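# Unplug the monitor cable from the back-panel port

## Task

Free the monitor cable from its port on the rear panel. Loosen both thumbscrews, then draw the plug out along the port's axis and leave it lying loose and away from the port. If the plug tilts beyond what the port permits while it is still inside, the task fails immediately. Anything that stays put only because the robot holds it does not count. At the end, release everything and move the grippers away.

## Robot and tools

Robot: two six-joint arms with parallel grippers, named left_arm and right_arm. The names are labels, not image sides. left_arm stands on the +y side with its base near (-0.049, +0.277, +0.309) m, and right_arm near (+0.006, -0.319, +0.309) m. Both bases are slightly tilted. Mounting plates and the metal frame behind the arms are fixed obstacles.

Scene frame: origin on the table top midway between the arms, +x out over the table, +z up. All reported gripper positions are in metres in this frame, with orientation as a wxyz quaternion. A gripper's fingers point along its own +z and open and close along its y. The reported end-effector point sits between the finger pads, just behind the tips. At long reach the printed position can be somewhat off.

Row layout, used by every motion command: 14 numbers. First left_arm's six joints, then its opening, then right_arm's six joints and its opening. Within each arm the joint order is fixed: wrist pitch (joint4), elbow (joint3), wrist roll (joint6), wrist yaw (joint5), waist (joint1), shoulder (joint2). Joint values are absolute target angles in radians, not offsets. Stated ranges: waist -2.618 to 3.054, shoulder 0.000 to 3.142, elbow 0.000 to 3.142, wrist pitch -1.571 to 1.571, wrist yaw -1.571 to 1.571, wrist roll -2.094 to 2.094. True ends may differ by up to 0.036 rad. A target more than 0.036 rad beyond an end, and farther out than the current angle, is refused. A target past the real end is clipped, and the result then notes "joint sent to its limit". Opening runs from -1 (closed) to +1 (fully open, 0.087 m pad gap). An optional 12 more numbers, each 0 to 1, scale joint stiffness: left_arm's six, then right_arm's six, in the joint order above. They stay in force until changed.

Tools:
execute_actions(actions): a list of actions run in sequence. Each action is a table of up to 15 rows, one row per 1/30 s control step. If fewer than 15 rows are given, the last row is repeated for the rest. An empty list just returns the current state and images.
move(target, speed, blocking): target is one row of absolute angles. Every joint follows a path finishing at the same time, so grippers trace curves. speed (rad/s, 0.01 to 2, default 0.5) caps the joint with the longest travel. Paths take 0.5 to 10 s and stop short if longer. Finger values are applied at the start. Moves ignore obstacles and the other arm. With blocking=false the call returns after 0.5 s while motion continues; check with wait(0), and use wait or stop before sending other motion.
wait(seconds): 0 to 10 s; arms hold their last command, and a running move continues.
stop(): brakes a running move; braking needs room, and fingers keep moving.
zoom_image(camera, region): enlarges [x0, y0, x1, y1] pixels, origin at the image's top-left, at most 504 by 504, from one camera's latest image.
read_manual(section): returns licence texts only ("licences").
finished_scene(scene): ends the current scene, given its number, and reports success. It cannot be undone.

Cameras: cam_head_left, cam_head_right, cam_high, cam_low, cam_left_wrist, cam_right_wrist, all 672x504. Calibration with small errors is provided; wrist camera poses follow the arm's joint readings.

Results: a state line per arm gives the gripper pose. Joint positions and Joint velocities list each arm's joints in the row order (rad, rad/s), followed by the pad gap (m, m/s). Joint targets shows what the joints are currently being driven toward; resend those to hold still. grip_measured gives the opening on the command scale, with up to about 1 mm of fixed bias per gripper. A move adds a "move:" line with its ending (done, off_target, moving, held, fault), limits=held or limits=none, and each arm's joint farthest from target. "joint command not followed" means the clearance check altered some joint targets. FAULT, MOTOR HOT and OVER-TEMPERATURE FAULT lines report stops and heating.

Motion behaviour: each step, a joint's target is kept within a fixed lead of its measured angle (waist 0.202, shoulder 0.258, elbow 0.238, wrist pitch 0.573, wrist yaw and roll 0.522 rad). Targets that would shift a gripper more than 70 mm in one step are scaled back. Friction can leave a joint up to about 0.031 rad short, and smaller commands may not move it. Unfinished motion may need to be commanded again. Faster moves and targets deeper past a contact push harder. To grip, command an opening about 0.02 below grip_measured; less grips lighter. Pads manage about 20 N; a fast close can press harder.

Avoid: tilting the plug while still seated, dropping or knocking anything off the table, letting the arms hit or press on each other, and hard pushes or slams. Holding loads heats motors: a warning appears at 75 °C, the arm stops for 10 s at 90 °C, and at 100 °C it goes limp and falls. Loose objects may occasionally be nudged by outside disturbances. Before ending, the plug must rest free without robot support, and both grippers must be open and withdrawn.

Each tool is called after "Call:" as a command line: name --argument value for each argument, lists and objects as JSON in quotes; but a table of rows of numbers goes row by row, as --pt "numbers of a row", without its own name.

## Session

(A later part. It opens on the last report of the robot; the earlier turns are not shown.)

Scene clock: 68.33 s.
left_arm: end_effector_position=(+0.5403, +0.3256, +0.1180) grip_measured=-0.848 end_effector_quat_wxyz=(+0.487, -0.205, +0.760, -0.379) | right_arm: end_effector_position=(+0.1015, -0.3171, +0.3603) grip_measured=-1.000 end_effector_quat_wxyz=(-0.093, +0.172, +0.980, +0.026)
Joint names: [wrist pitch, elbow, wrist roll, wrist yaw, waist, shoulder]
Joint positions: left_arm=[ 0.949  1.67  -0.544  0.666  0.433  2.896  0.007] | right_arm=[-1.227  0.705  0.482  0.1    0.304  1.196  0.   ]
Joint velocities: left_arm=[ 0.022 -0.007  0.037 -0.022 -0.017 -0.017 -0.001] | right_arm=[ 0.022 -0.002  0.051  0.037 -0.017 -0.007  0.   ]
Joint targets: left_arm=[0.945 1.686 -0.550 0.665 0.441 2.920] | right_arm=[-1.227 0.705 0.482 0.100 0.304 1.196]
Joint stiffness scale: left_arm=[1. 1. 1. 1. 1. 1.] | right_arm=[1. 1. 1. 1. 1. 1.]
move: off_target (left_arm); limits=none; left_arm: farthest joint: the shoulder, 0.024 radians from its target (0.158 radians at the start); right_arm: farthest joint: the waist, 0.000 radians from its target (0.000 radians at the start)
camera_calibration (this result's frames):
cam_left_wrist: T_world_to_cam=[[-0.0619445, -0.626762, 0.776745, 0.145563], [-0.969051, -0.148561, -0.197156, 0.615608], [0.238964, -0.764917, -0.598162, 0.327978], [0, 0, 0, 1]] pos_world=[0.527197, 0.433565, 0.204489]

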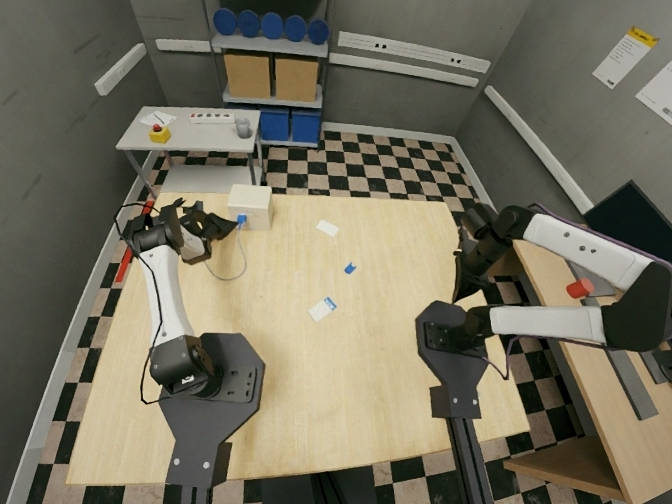

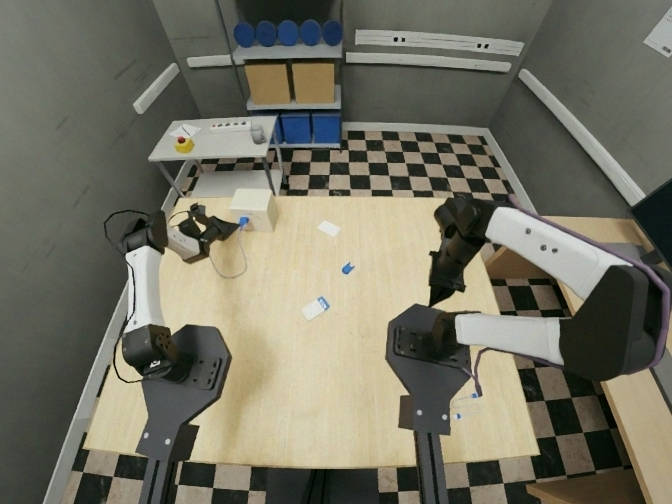

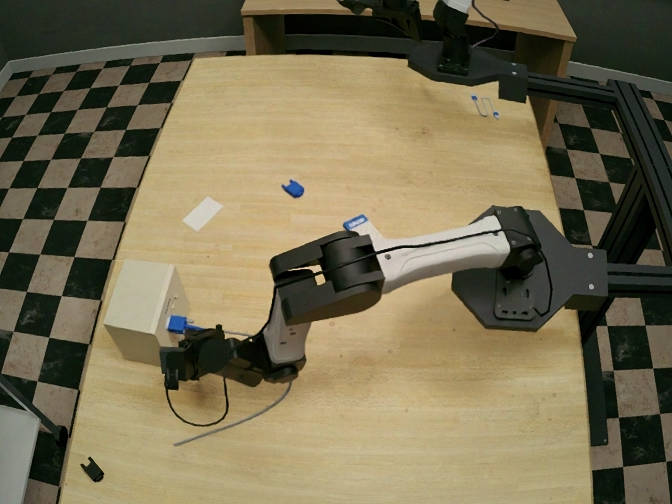

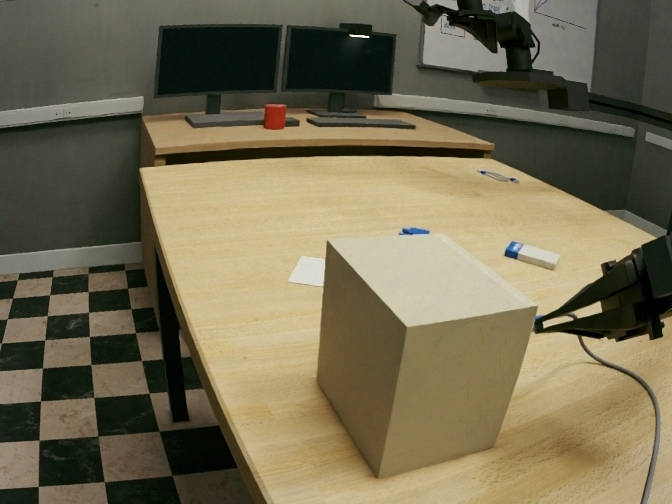

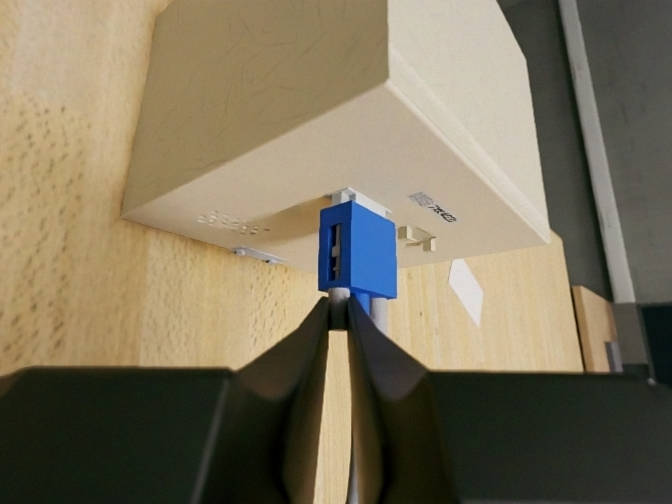

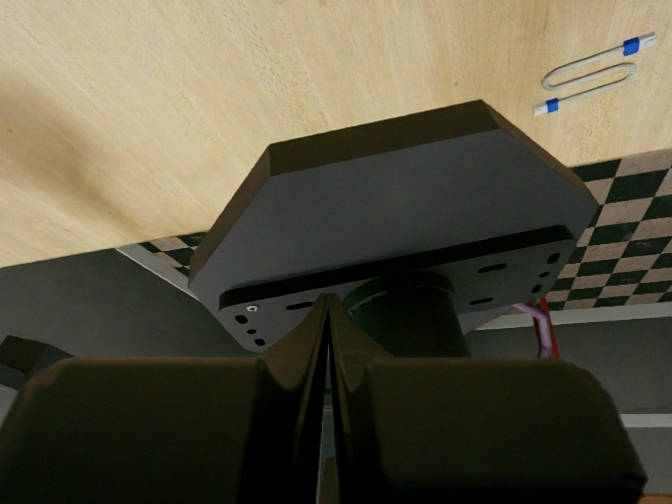

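Call:
move --target '[1.06,1.91,-1.006,0.835,0.489,3.113,-0.875,-1.227,0.705,0.482,0.1,0.304,1.196,-1]' --speed 0.25

Call:
zoom_image --camera "cam_left_wrist" --region '[270, 170, 430, 350]'

Scene clock: 70.97 s.
left_arm: end_effector_position=(+0.5398, +0.3269, +0.1158) grip_measured=-0.848 end_effector_quat_wxyz=(+0.424, -0.297, +0.677, -0.523) | right_arm: end_effector_position=(+0.1015, -0.3171, +0.3603) grip_measured=-1.000 end_effector_quat_wxyz=(-0.093, +0.172, +0.980, +0.026)
Joint names: [wrist pitch, elbow, wrist roll, wrist yaw, waist, shoulder]
Joint positions: left_arm=[ 1.063  1.894 -0.999  0.839  0.484  3.091  0.007] | right_arm=[-1.227  0.705  0.482  0.1    0.304  1.196  0.   ]
Joint velocities: left_arm=[ 0.081 -0.007 -0.051  0.007 -0.017  0.007  0.   ] | right_arm=[-0.022  0.002 -0.081 -0.051 -0.007 -0.017  0.   ]
Joint targets: left_arm=[1.060 1.910 -1.006 0.835 0.489 3.113] | right_arm=[-1.227 0.705 0.482 0.100 0.304 1.196]
Joint stiffness scale: left_arm=[1. 1. 1. 1. 1. 1.] | right_arm=[1. 1. 1. 1. 1. 1.]
move: off_target (left_arm); limits=none; left_arm: farthest joint: the shoulder, 0.022 radians from its target (0.217 radians at the start); right_arm: farthest joint: the waist, 0.000 radians from its target (0.000 radians at the start)
camera_calibration (this result's frames):
cam_left_wrist: T_world_to_cam=[[-0.0459499, -0.274535, 0.960479, 0.00294825], [-0.975626, -0.194198, -0.102182, 0.622288], [0.214575, -0.941763, -0.25892, 0.359475], [0, 0, 0, 1]] pos_world=[0.530121, 0.460197, 0.15383]

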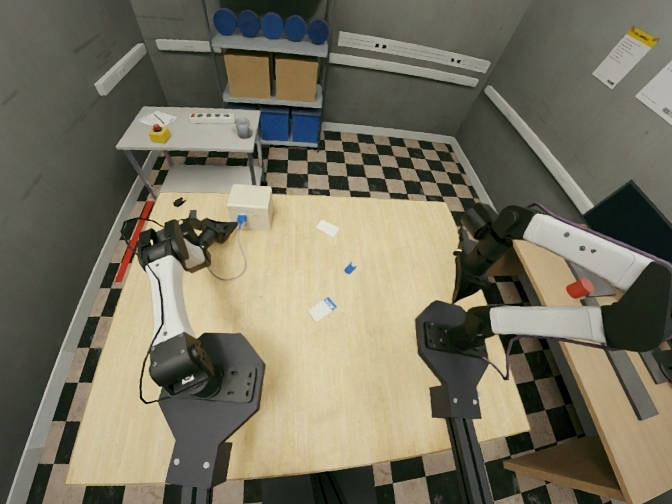

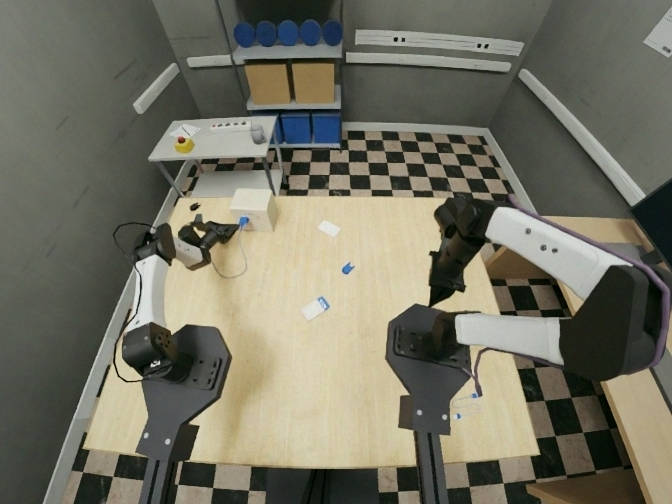

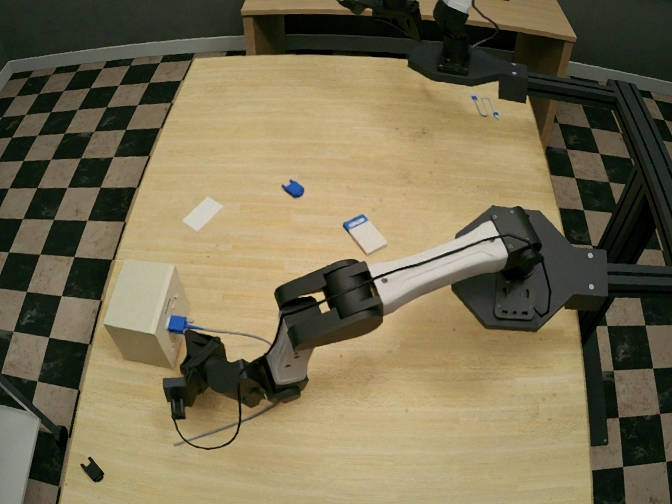

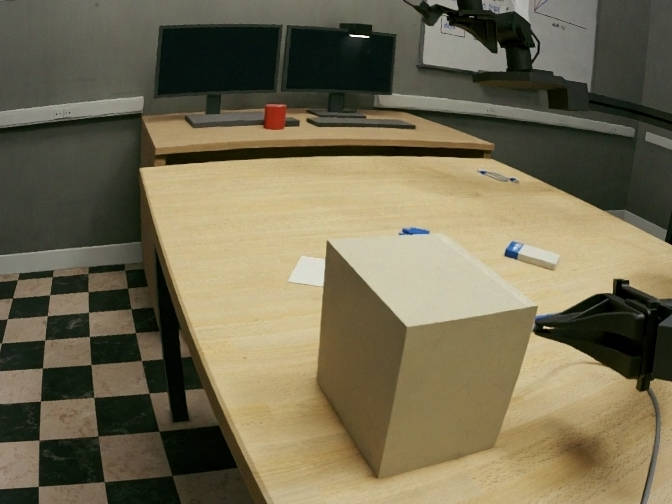

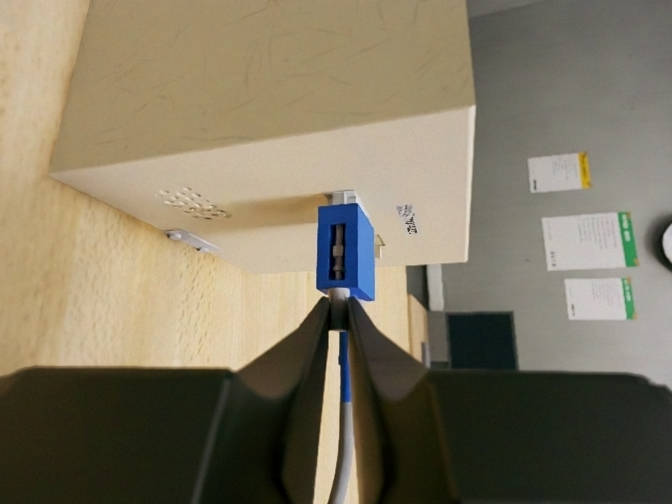

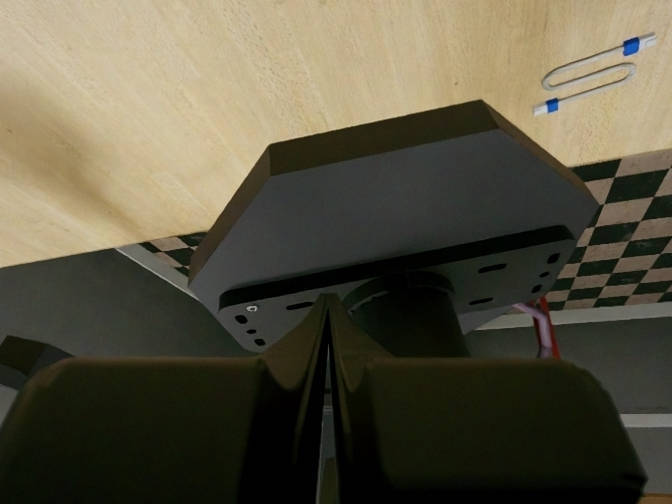

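Region (270, 170, 430, 350) of cam_left_wrist's 672x504 image, scaled by 2.800, with more detail than that image has.

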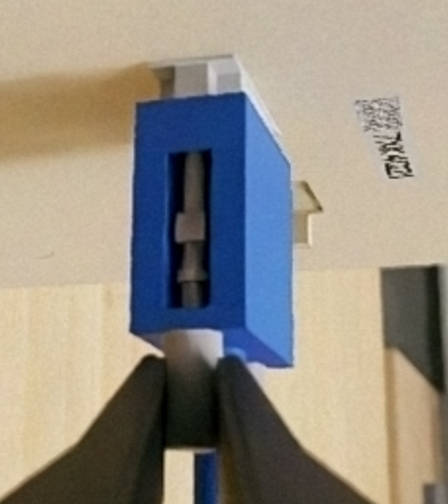

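Call:
execute_actions --actions '[]'

Scene clock: 72.40 s.
left_arm: end_effector_position=(+0.5397, +0.3268, +0.1156) grip_measured=-0.848 end_effector_quat_wxyz=(+0.423, -0.297, +0.677, -0.523) | right_arm: end_effector_position=(+0.1015, -0.3171, +0.3603) grip_measured=-1.000 end_effector_quat_wxyz=(-0.093, +0.172, +0.980, +0.026)
Joint names: [wrist pitch, elbow, wrist roll, wrist yaw, waist, shoulder]
Joint positions: left_arm=[ 1.063  1.894 -0.999  0.839  0.484  3.091  0.007] | right_arm=[-1.227  0.705  0.482  0.1    0.304  1.196  0.   ]
Joint velocities: left_arm=[-0.037  0.002 -0.007  0.007  0.002  0.002  0.   ] | right_arm=[ 0.037  0.012 -0.022  0.022 -0.022  0.002  0.   ]
Joint targets: left_arm=[1.060 1.910 -1.006 0.835 0.489 3.113] | right_arm=[-1.227 0.705 0.482 0.100 0.304 1.196]
Joint stiffness scale: left_arm=[1. 1. 1. 1. 1. 1.] | right_arm=[1. 1. 1. 1. 1. 1.]
camera_calibration (this result's frames):
cam_left_wrist: T_world_to_cam=[[-0.0454508, -0.27407, 0.960635, 0.00265955], [-0.975682, -0.194233, -0.101578, 0.622125], [0.214427, -0.941891, -0.258577, 0.359461], [0, 0, 0, 1]] pos_world=[0.530039, 0.460139, 0.153587]

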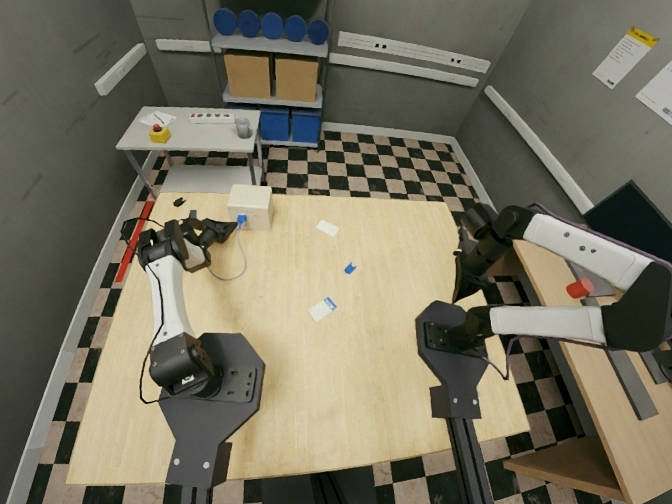

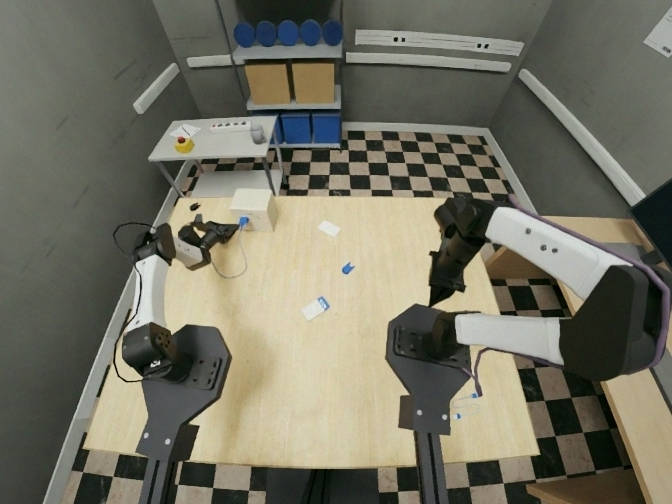

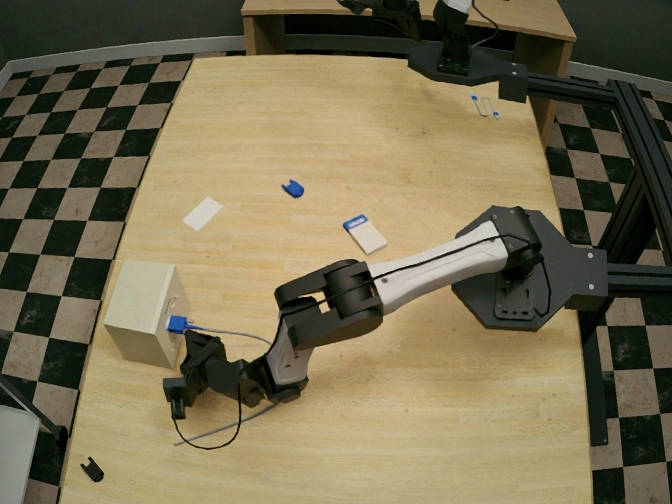

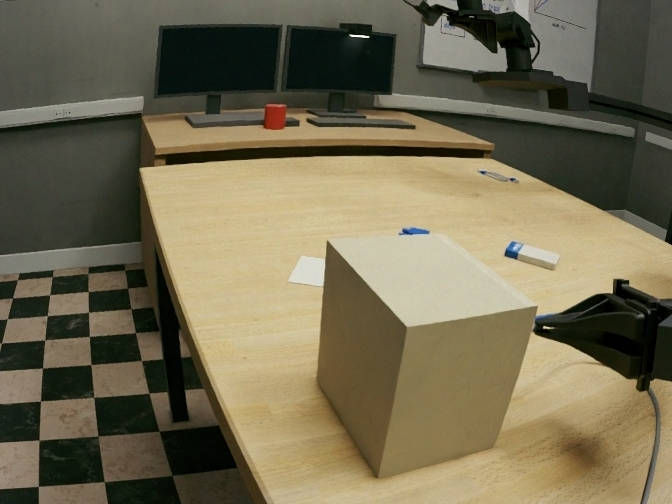

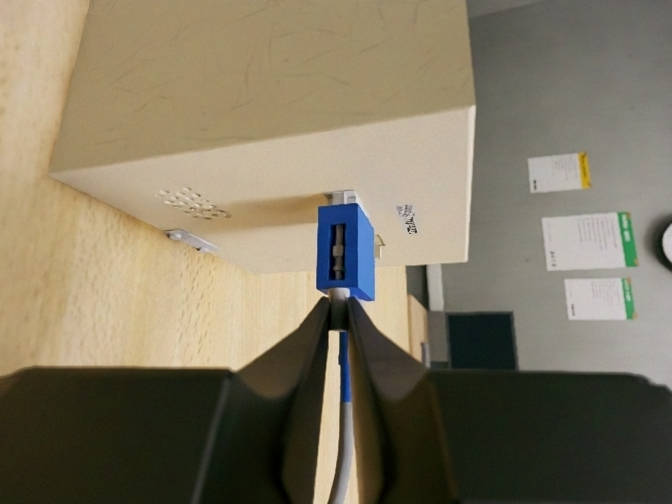

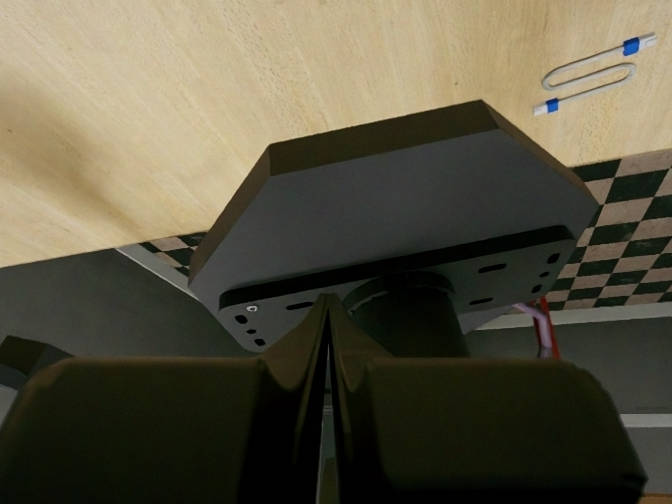

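Call:
execute_actions --actions '[[[1.06,1.91,-1.006,0.835,0.489,3.113,-0.7,-1.227,0.705,0.482,0.1,0.304,1.196,-1]],[[1.02,1.82,-0.88,0.78,0.465,3.04,-0.7,-1.227,0.705,0.482,0.1,0.304,1.196,-1],[1.02,1.82,-0.88,0.78,0.465,3.04,-0.7,-1.227,0.705,0.482,0.1,0.304,1.196,-1],[1.02,1.82,-0.88,0.78,0.465,3.04,-0.7,-1.227,0.705,0.482,0.1,0.304,1.196,-1],[1.02,1.82,-0.88,0.78,0.465,3.04,-0.7,-1.227,0.705,0.482,0.1,0.304,1.196,-1],[1.02,1.82,-0.88,0.78,0.465,3.04,-0.7,-1.227,0.705,0.482,0.1,0.304,1.196,-1],[0.985,1.762,-0.765,0.742,0.45,2.987,-0.7,-1.227,0.705,0.482,0.1,0.304,1.196,-1]],[[0.93,1.651,-0.538,0.655,0.425,2.89,-0.7,-1.227,0.705,0.482,0.1,0.304,1.196,-1]],[[0.925,1.564,-0.304,0.513,0.375,2.823,-0.7,-1.227,0.705,0.482,0.1,0.304,1.196,-1]],[[0.92,1.477,-0.07,0.37,0.325,2.756,-0.7,-1.227,0.705,0.482,0.1,0.304,1.196,-1]]]'

Scene clock: 76.47 s.
left_arm: end_effector_position=(+0.5422, +0.3216, +0.1230) grip_measured=-0.700 end_effector_quat_wxyz=(+0.541, -0.073, +0.818, -0.184) | right_arm: end_effector_position=(+0.1015, -0.3171, +0.3603) grip_measured=-1.000 end_effector_quat_wxyz=(-0.093, +0.172, +0.980, +0.026)
Joint names: [wrist pitch, elbow, wrist roll, wrist yaw, waist, shoulder]
Joint positions: left_arm=[ 0.94   1.498 -0.085  0.387  0.332  2.76   0.013] | right_arm=[-1.227  0.705  0.482  0.1    0.304  1.196  0.   ]
Joint velocities: left_arm=[-0.007 -0.002  0.095 -0.051 -0.012 -0.012  0.001] | right_arm=[-0.051 -0.002 -0.007 -0.051 -0.012 -0.007  0.   ]
Joint targets: left_arm=[0.920 1.477 -0.070 0.370 0.325 2.756] | right_arm=[-1.227 0.705 0.482 0.100 0.304 1.196]
Joint stiffness scale: left_arm=[1. 1. 1. 1. 1. 1.] | right_arm=[1. 1. 1. 1. 1. 1.]
camera_calibration (this result's frames):
cam_left_wrist: T_world_to_cam=[[-0.0853239, -0.920638, 0.38098, 0.295059], [-0.956872, -0.0308569, -0.288866, 0.584671], [0.277697, -0.389196, -0.8783, 0.220088], [0, 0, 0, 1]] pos_world=[0.523513, 0.375341, 0.249783]

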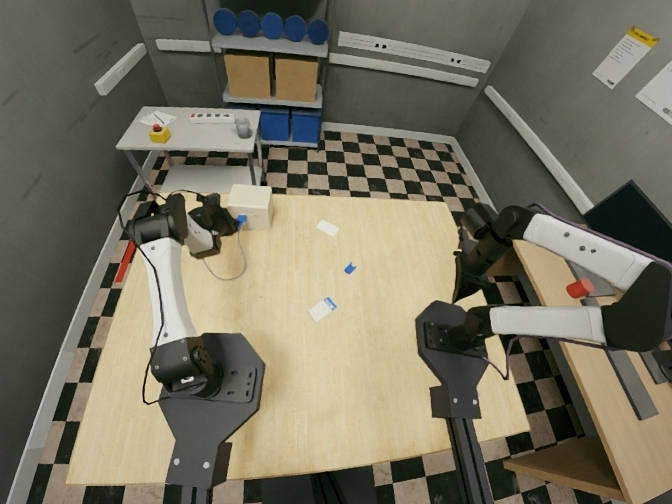

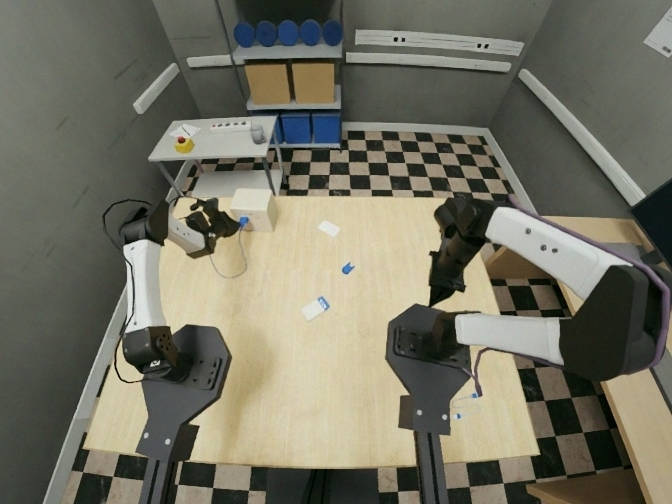

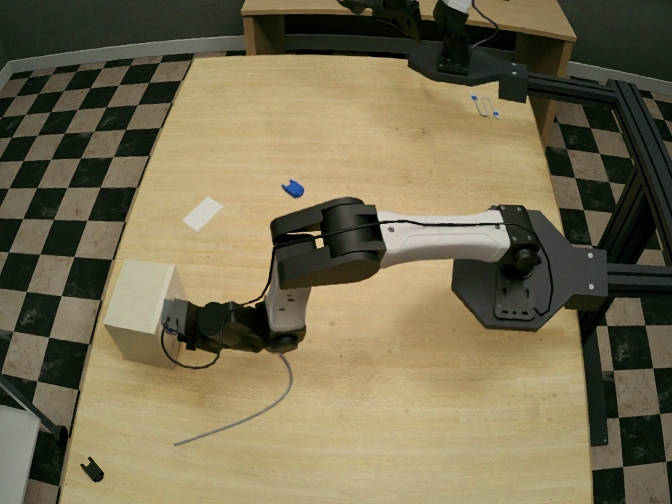

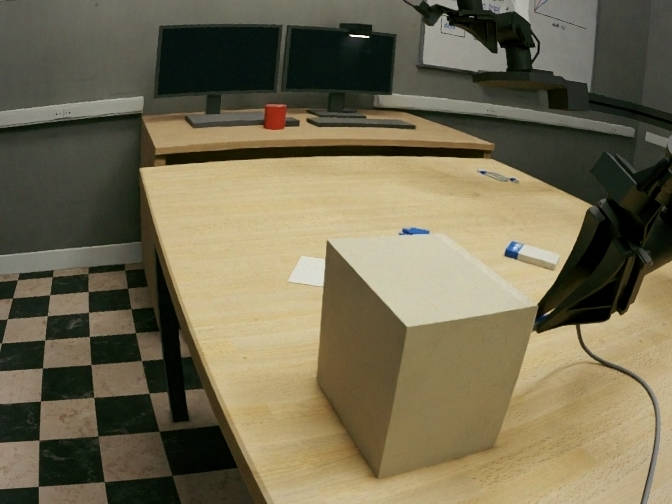

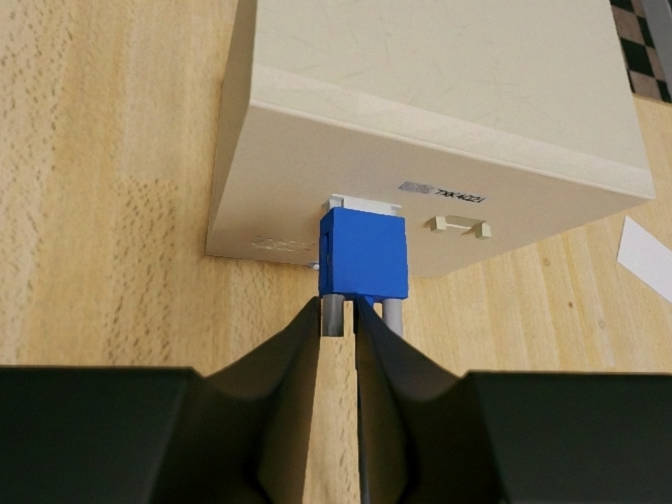

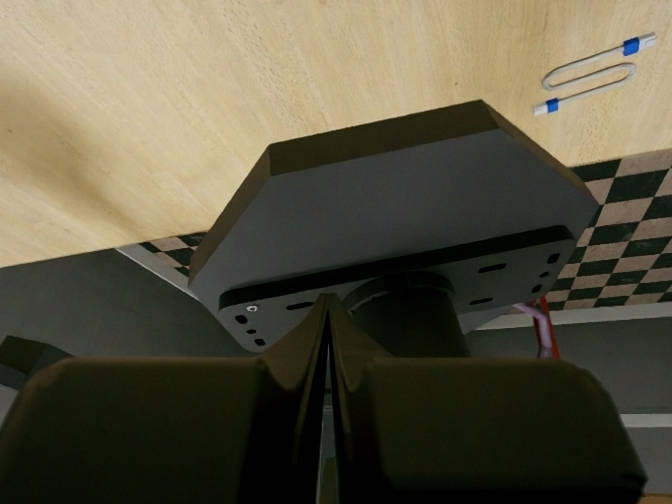

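Call:
execute_actions --actions '[[[0.93,1.49,-0.075,0.385,0.333,2.77,-0.8,-1.227,0.705,0.482,0.1,0.304,1.196,-1],[0.93,1.49,-0.075,0.385,0.333,2.77,-0.82,-1.227,0.705,0.482,0.1,0.304,1.196,-1],[0.93,1.49,-0.075,0.385,0.333,2.77,-0.84,-1.227,0.705,0.482,0.1,0.304,1.196,-1],[0.93,1.49,-0.075,0.385,0.333,2.77,-0.85,-1.227,0.705,0.482,0.1,0.304,1.196,-1],[0.93,1.49,-0.075,0.385,0.333,2.77,-0.86,-1.227,0.705,0.482,0.1,0.304,1.196,-1],[0.93,1.49,-0.075,0.385,0.333,2.77,-0.875,-1.227,0.705,0.482,0.1,0.304,1.196,-1]],[[0.935,1.595,-0.316,0.535,0.395,2.848,-0.875,-1.227,0.705,0.482,0.1,0.304,1.196,-1]],[[0.945,1.686,-0.55,0.665,0.441,2.92,-0.875,-1.227,0.705,0.482,0.1,0.304,1.196,-1]],[[0.995,1.795,-0.778,0.758,0.469,3.012,-0.875,-1.227,0.705,0.482,0.1,0.304,1.196,-1]],[[1.06,1.91,-1.006,0.835,0.489,3.113,-0.875,-1.227,0.705,0.482,0.1,0.304,1.196,-1]],[[1.06,1.91,-1.006,0.835,0.489,3.113,-0.7,-1.227,0.705,0.482,0.1,0.304,1.196,-1]],[[0.985,1.762,-0.765,0.742,0.45,2.987,-0.7,-1.227,0.705,0.482,0.1,0.304,1.196,-1]],[[0.93,1.651,-0.538,0.655,0.425,2.89,-0.7,-1.227,0.705,0.482,0.1,0.304,1.196,-1]],[[0.925,1.564,-0.304,0.513,0.375,2.823,-0.7,-1.227,0.705,0.482,0.1,0.304,1.196,-1]],[[0.92,1.477,-0.07,0.37,0.325,2.756,-0.7,-1.227,0.705,0.482,0.1,0.304,1.196,-1]],[[0.93,1.49,-0.075,0.385,0.333,2.77,-0.7,-1.227,0.705,0.482,0.1,0.304,1.196,-1],[0.93,1.49,-0.075,0.385,0.333,2.77,-0.8,-1.227,0.705,0.482,0.1,0.304,1.196,-1],[0.93,1.49,-0.075,0.385,0.333,2.77,-0.82,-1.227,0.705,0.482,0.1,0.304,1.196,-1],[0.93,1.49,-0.075,0.385,0.333,2.77,-0.84,-1.227,0.705,0.482,0.1,0.304,1.196,-1],[0.93,1.49,-0.075,0.385,0.333,2.77,-0.86,-1.227,0.705,0.482,0.1,0.304,1.196,-1],[0.93,1.49,-0.075,0.385,0.333,2.77,-0.875,-1.227,0.705,0.482,0.1,0.304,1.196,-1]],[[0.935,1.595,-0.316,0.535,0.395,2.848,-0.875,-1.227,0.705,0.482,0.1,0.304,1.196,-1]],[[0.945,1.686,-0.55,0.665,0.441,2.92,-0.875,-1.227,0.705,0.482,0.1,0.304,1.196,-1]],[[0.995,1.795,-0.778,0.758,0.469,3.012,-0.875,-1.227,0.705,0.482,0.1,0.304,1.196,-1]],[[1.06,1.91,-1.006,0.835,0.489,3.113,-0.875,-1.227,0.705,0.482,0.1,0.304,1.196,-1]]]'

Call:
zoom_image --camera "cam_left_wrist" --region '[270, 170, 430, 350]'

Scene clock: 85.40 s.
left_arm: end_effector_position=(+0.5355, +0.3295, +0.1038) grip_measured=-0.875 end_effector_quat_wxyz=(+0.419, -0.310, +0.681, -0.515) | right_arm: end_effector_position=(+0.1015, -0.3171, +0.3603) grip_measured=-1.000 end_effector_quat_wxyz=(-0.093, +0.172, +0.980, +0.026)
Joint names: [wrist pitch, elbow, wrist roll, wrist yaw, waist, shoulder]
Joint positions: left_arm=[ 1.051  1.891 -0.99   0.822  0.491  3.105  0.005] | right_arm=[-1.227  0.705  0.482  0.1    0.304  1.196  0.   ]
Joint velocities: left_arm=[-0.007 -0.002 -0.007  0.037 -0.017 -0.007  0.001] | right_arm=[-0.051 -0.012 -0.037 -0.007 -0.007  0.007  0.   ]
Joint targets: left_arm=[1.060 1.910 -1.006 0.835 0.489 3.113] | right_arm=[-1.227 0.705 0.482 0.100 0.304 1.196]
Joint stiffness scale: left_arm=[1. 1. 1. 1. 1. 1.] | right_arm=[1. 1. 1. 1. 1. 1.]
camera_calibration (this result's frames):
cam_left_wrist: T_world_to_cam=[[-0.0136039, -0.276029, 0.961053, -0.00186271], [-0.974456, -0.211814, -0.0746299, 0.619763], [0.224165, -0.937519, -0.266097, 0.353946], [0, 0, 0, 1]] pos_world=[0.524564, 0.462592, 0.142227]

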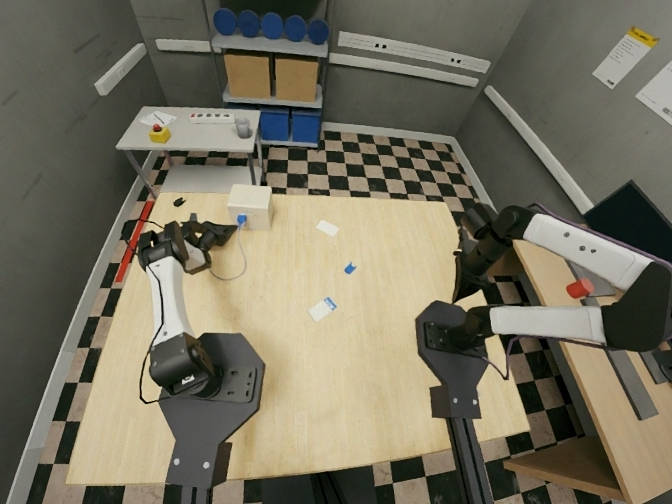

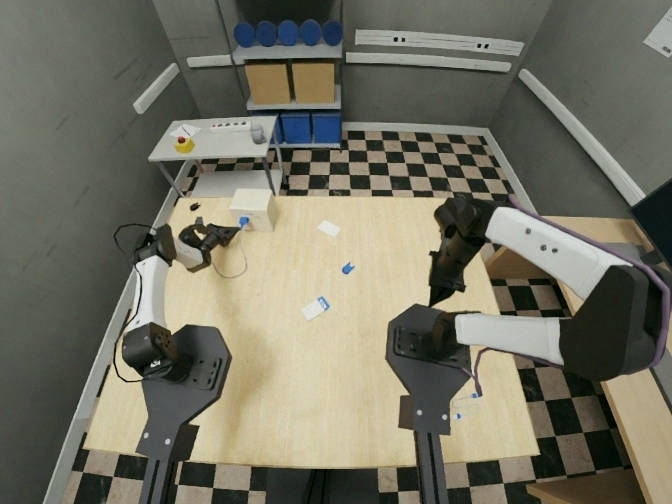

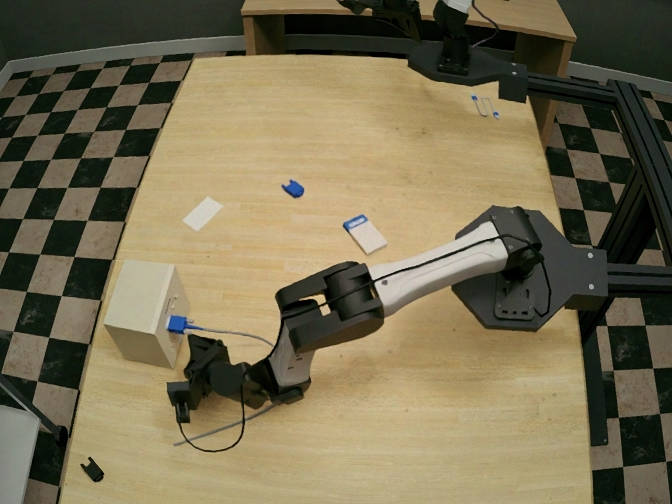

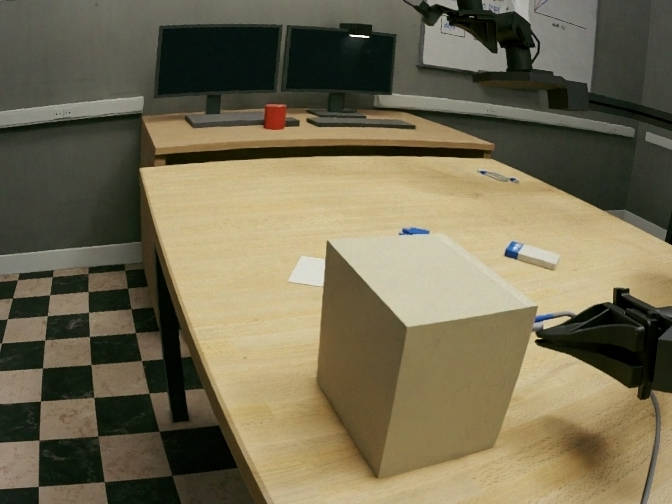

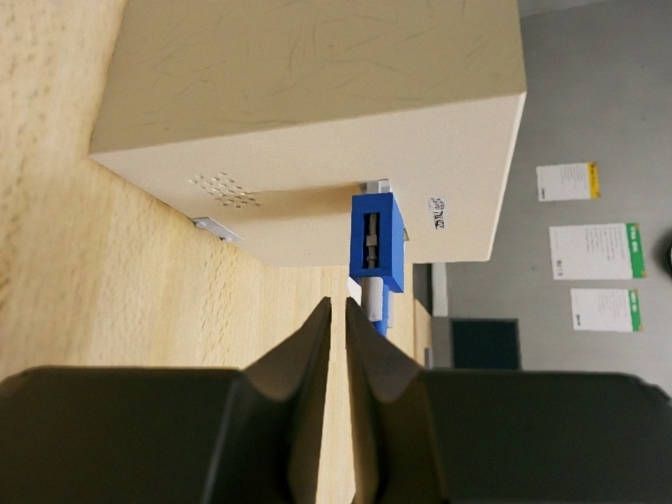

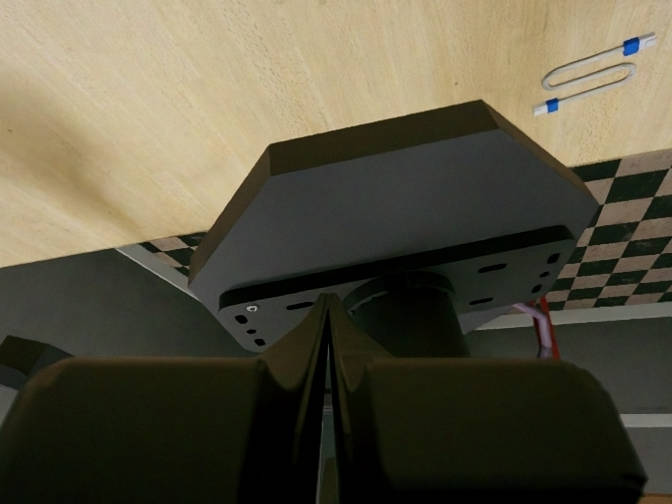

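Region (270, 170, 430, 350) of cam_left_wrist's 672x504 image, scaled by 2.800, with more detail than that image has.

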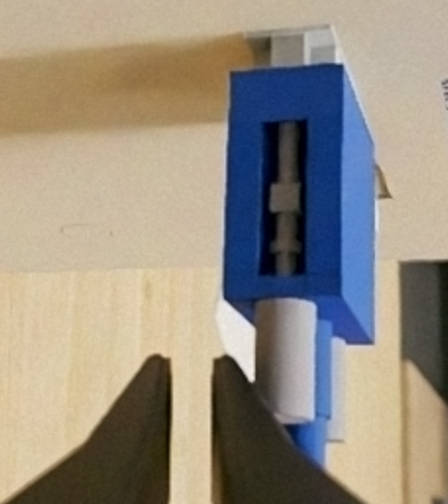

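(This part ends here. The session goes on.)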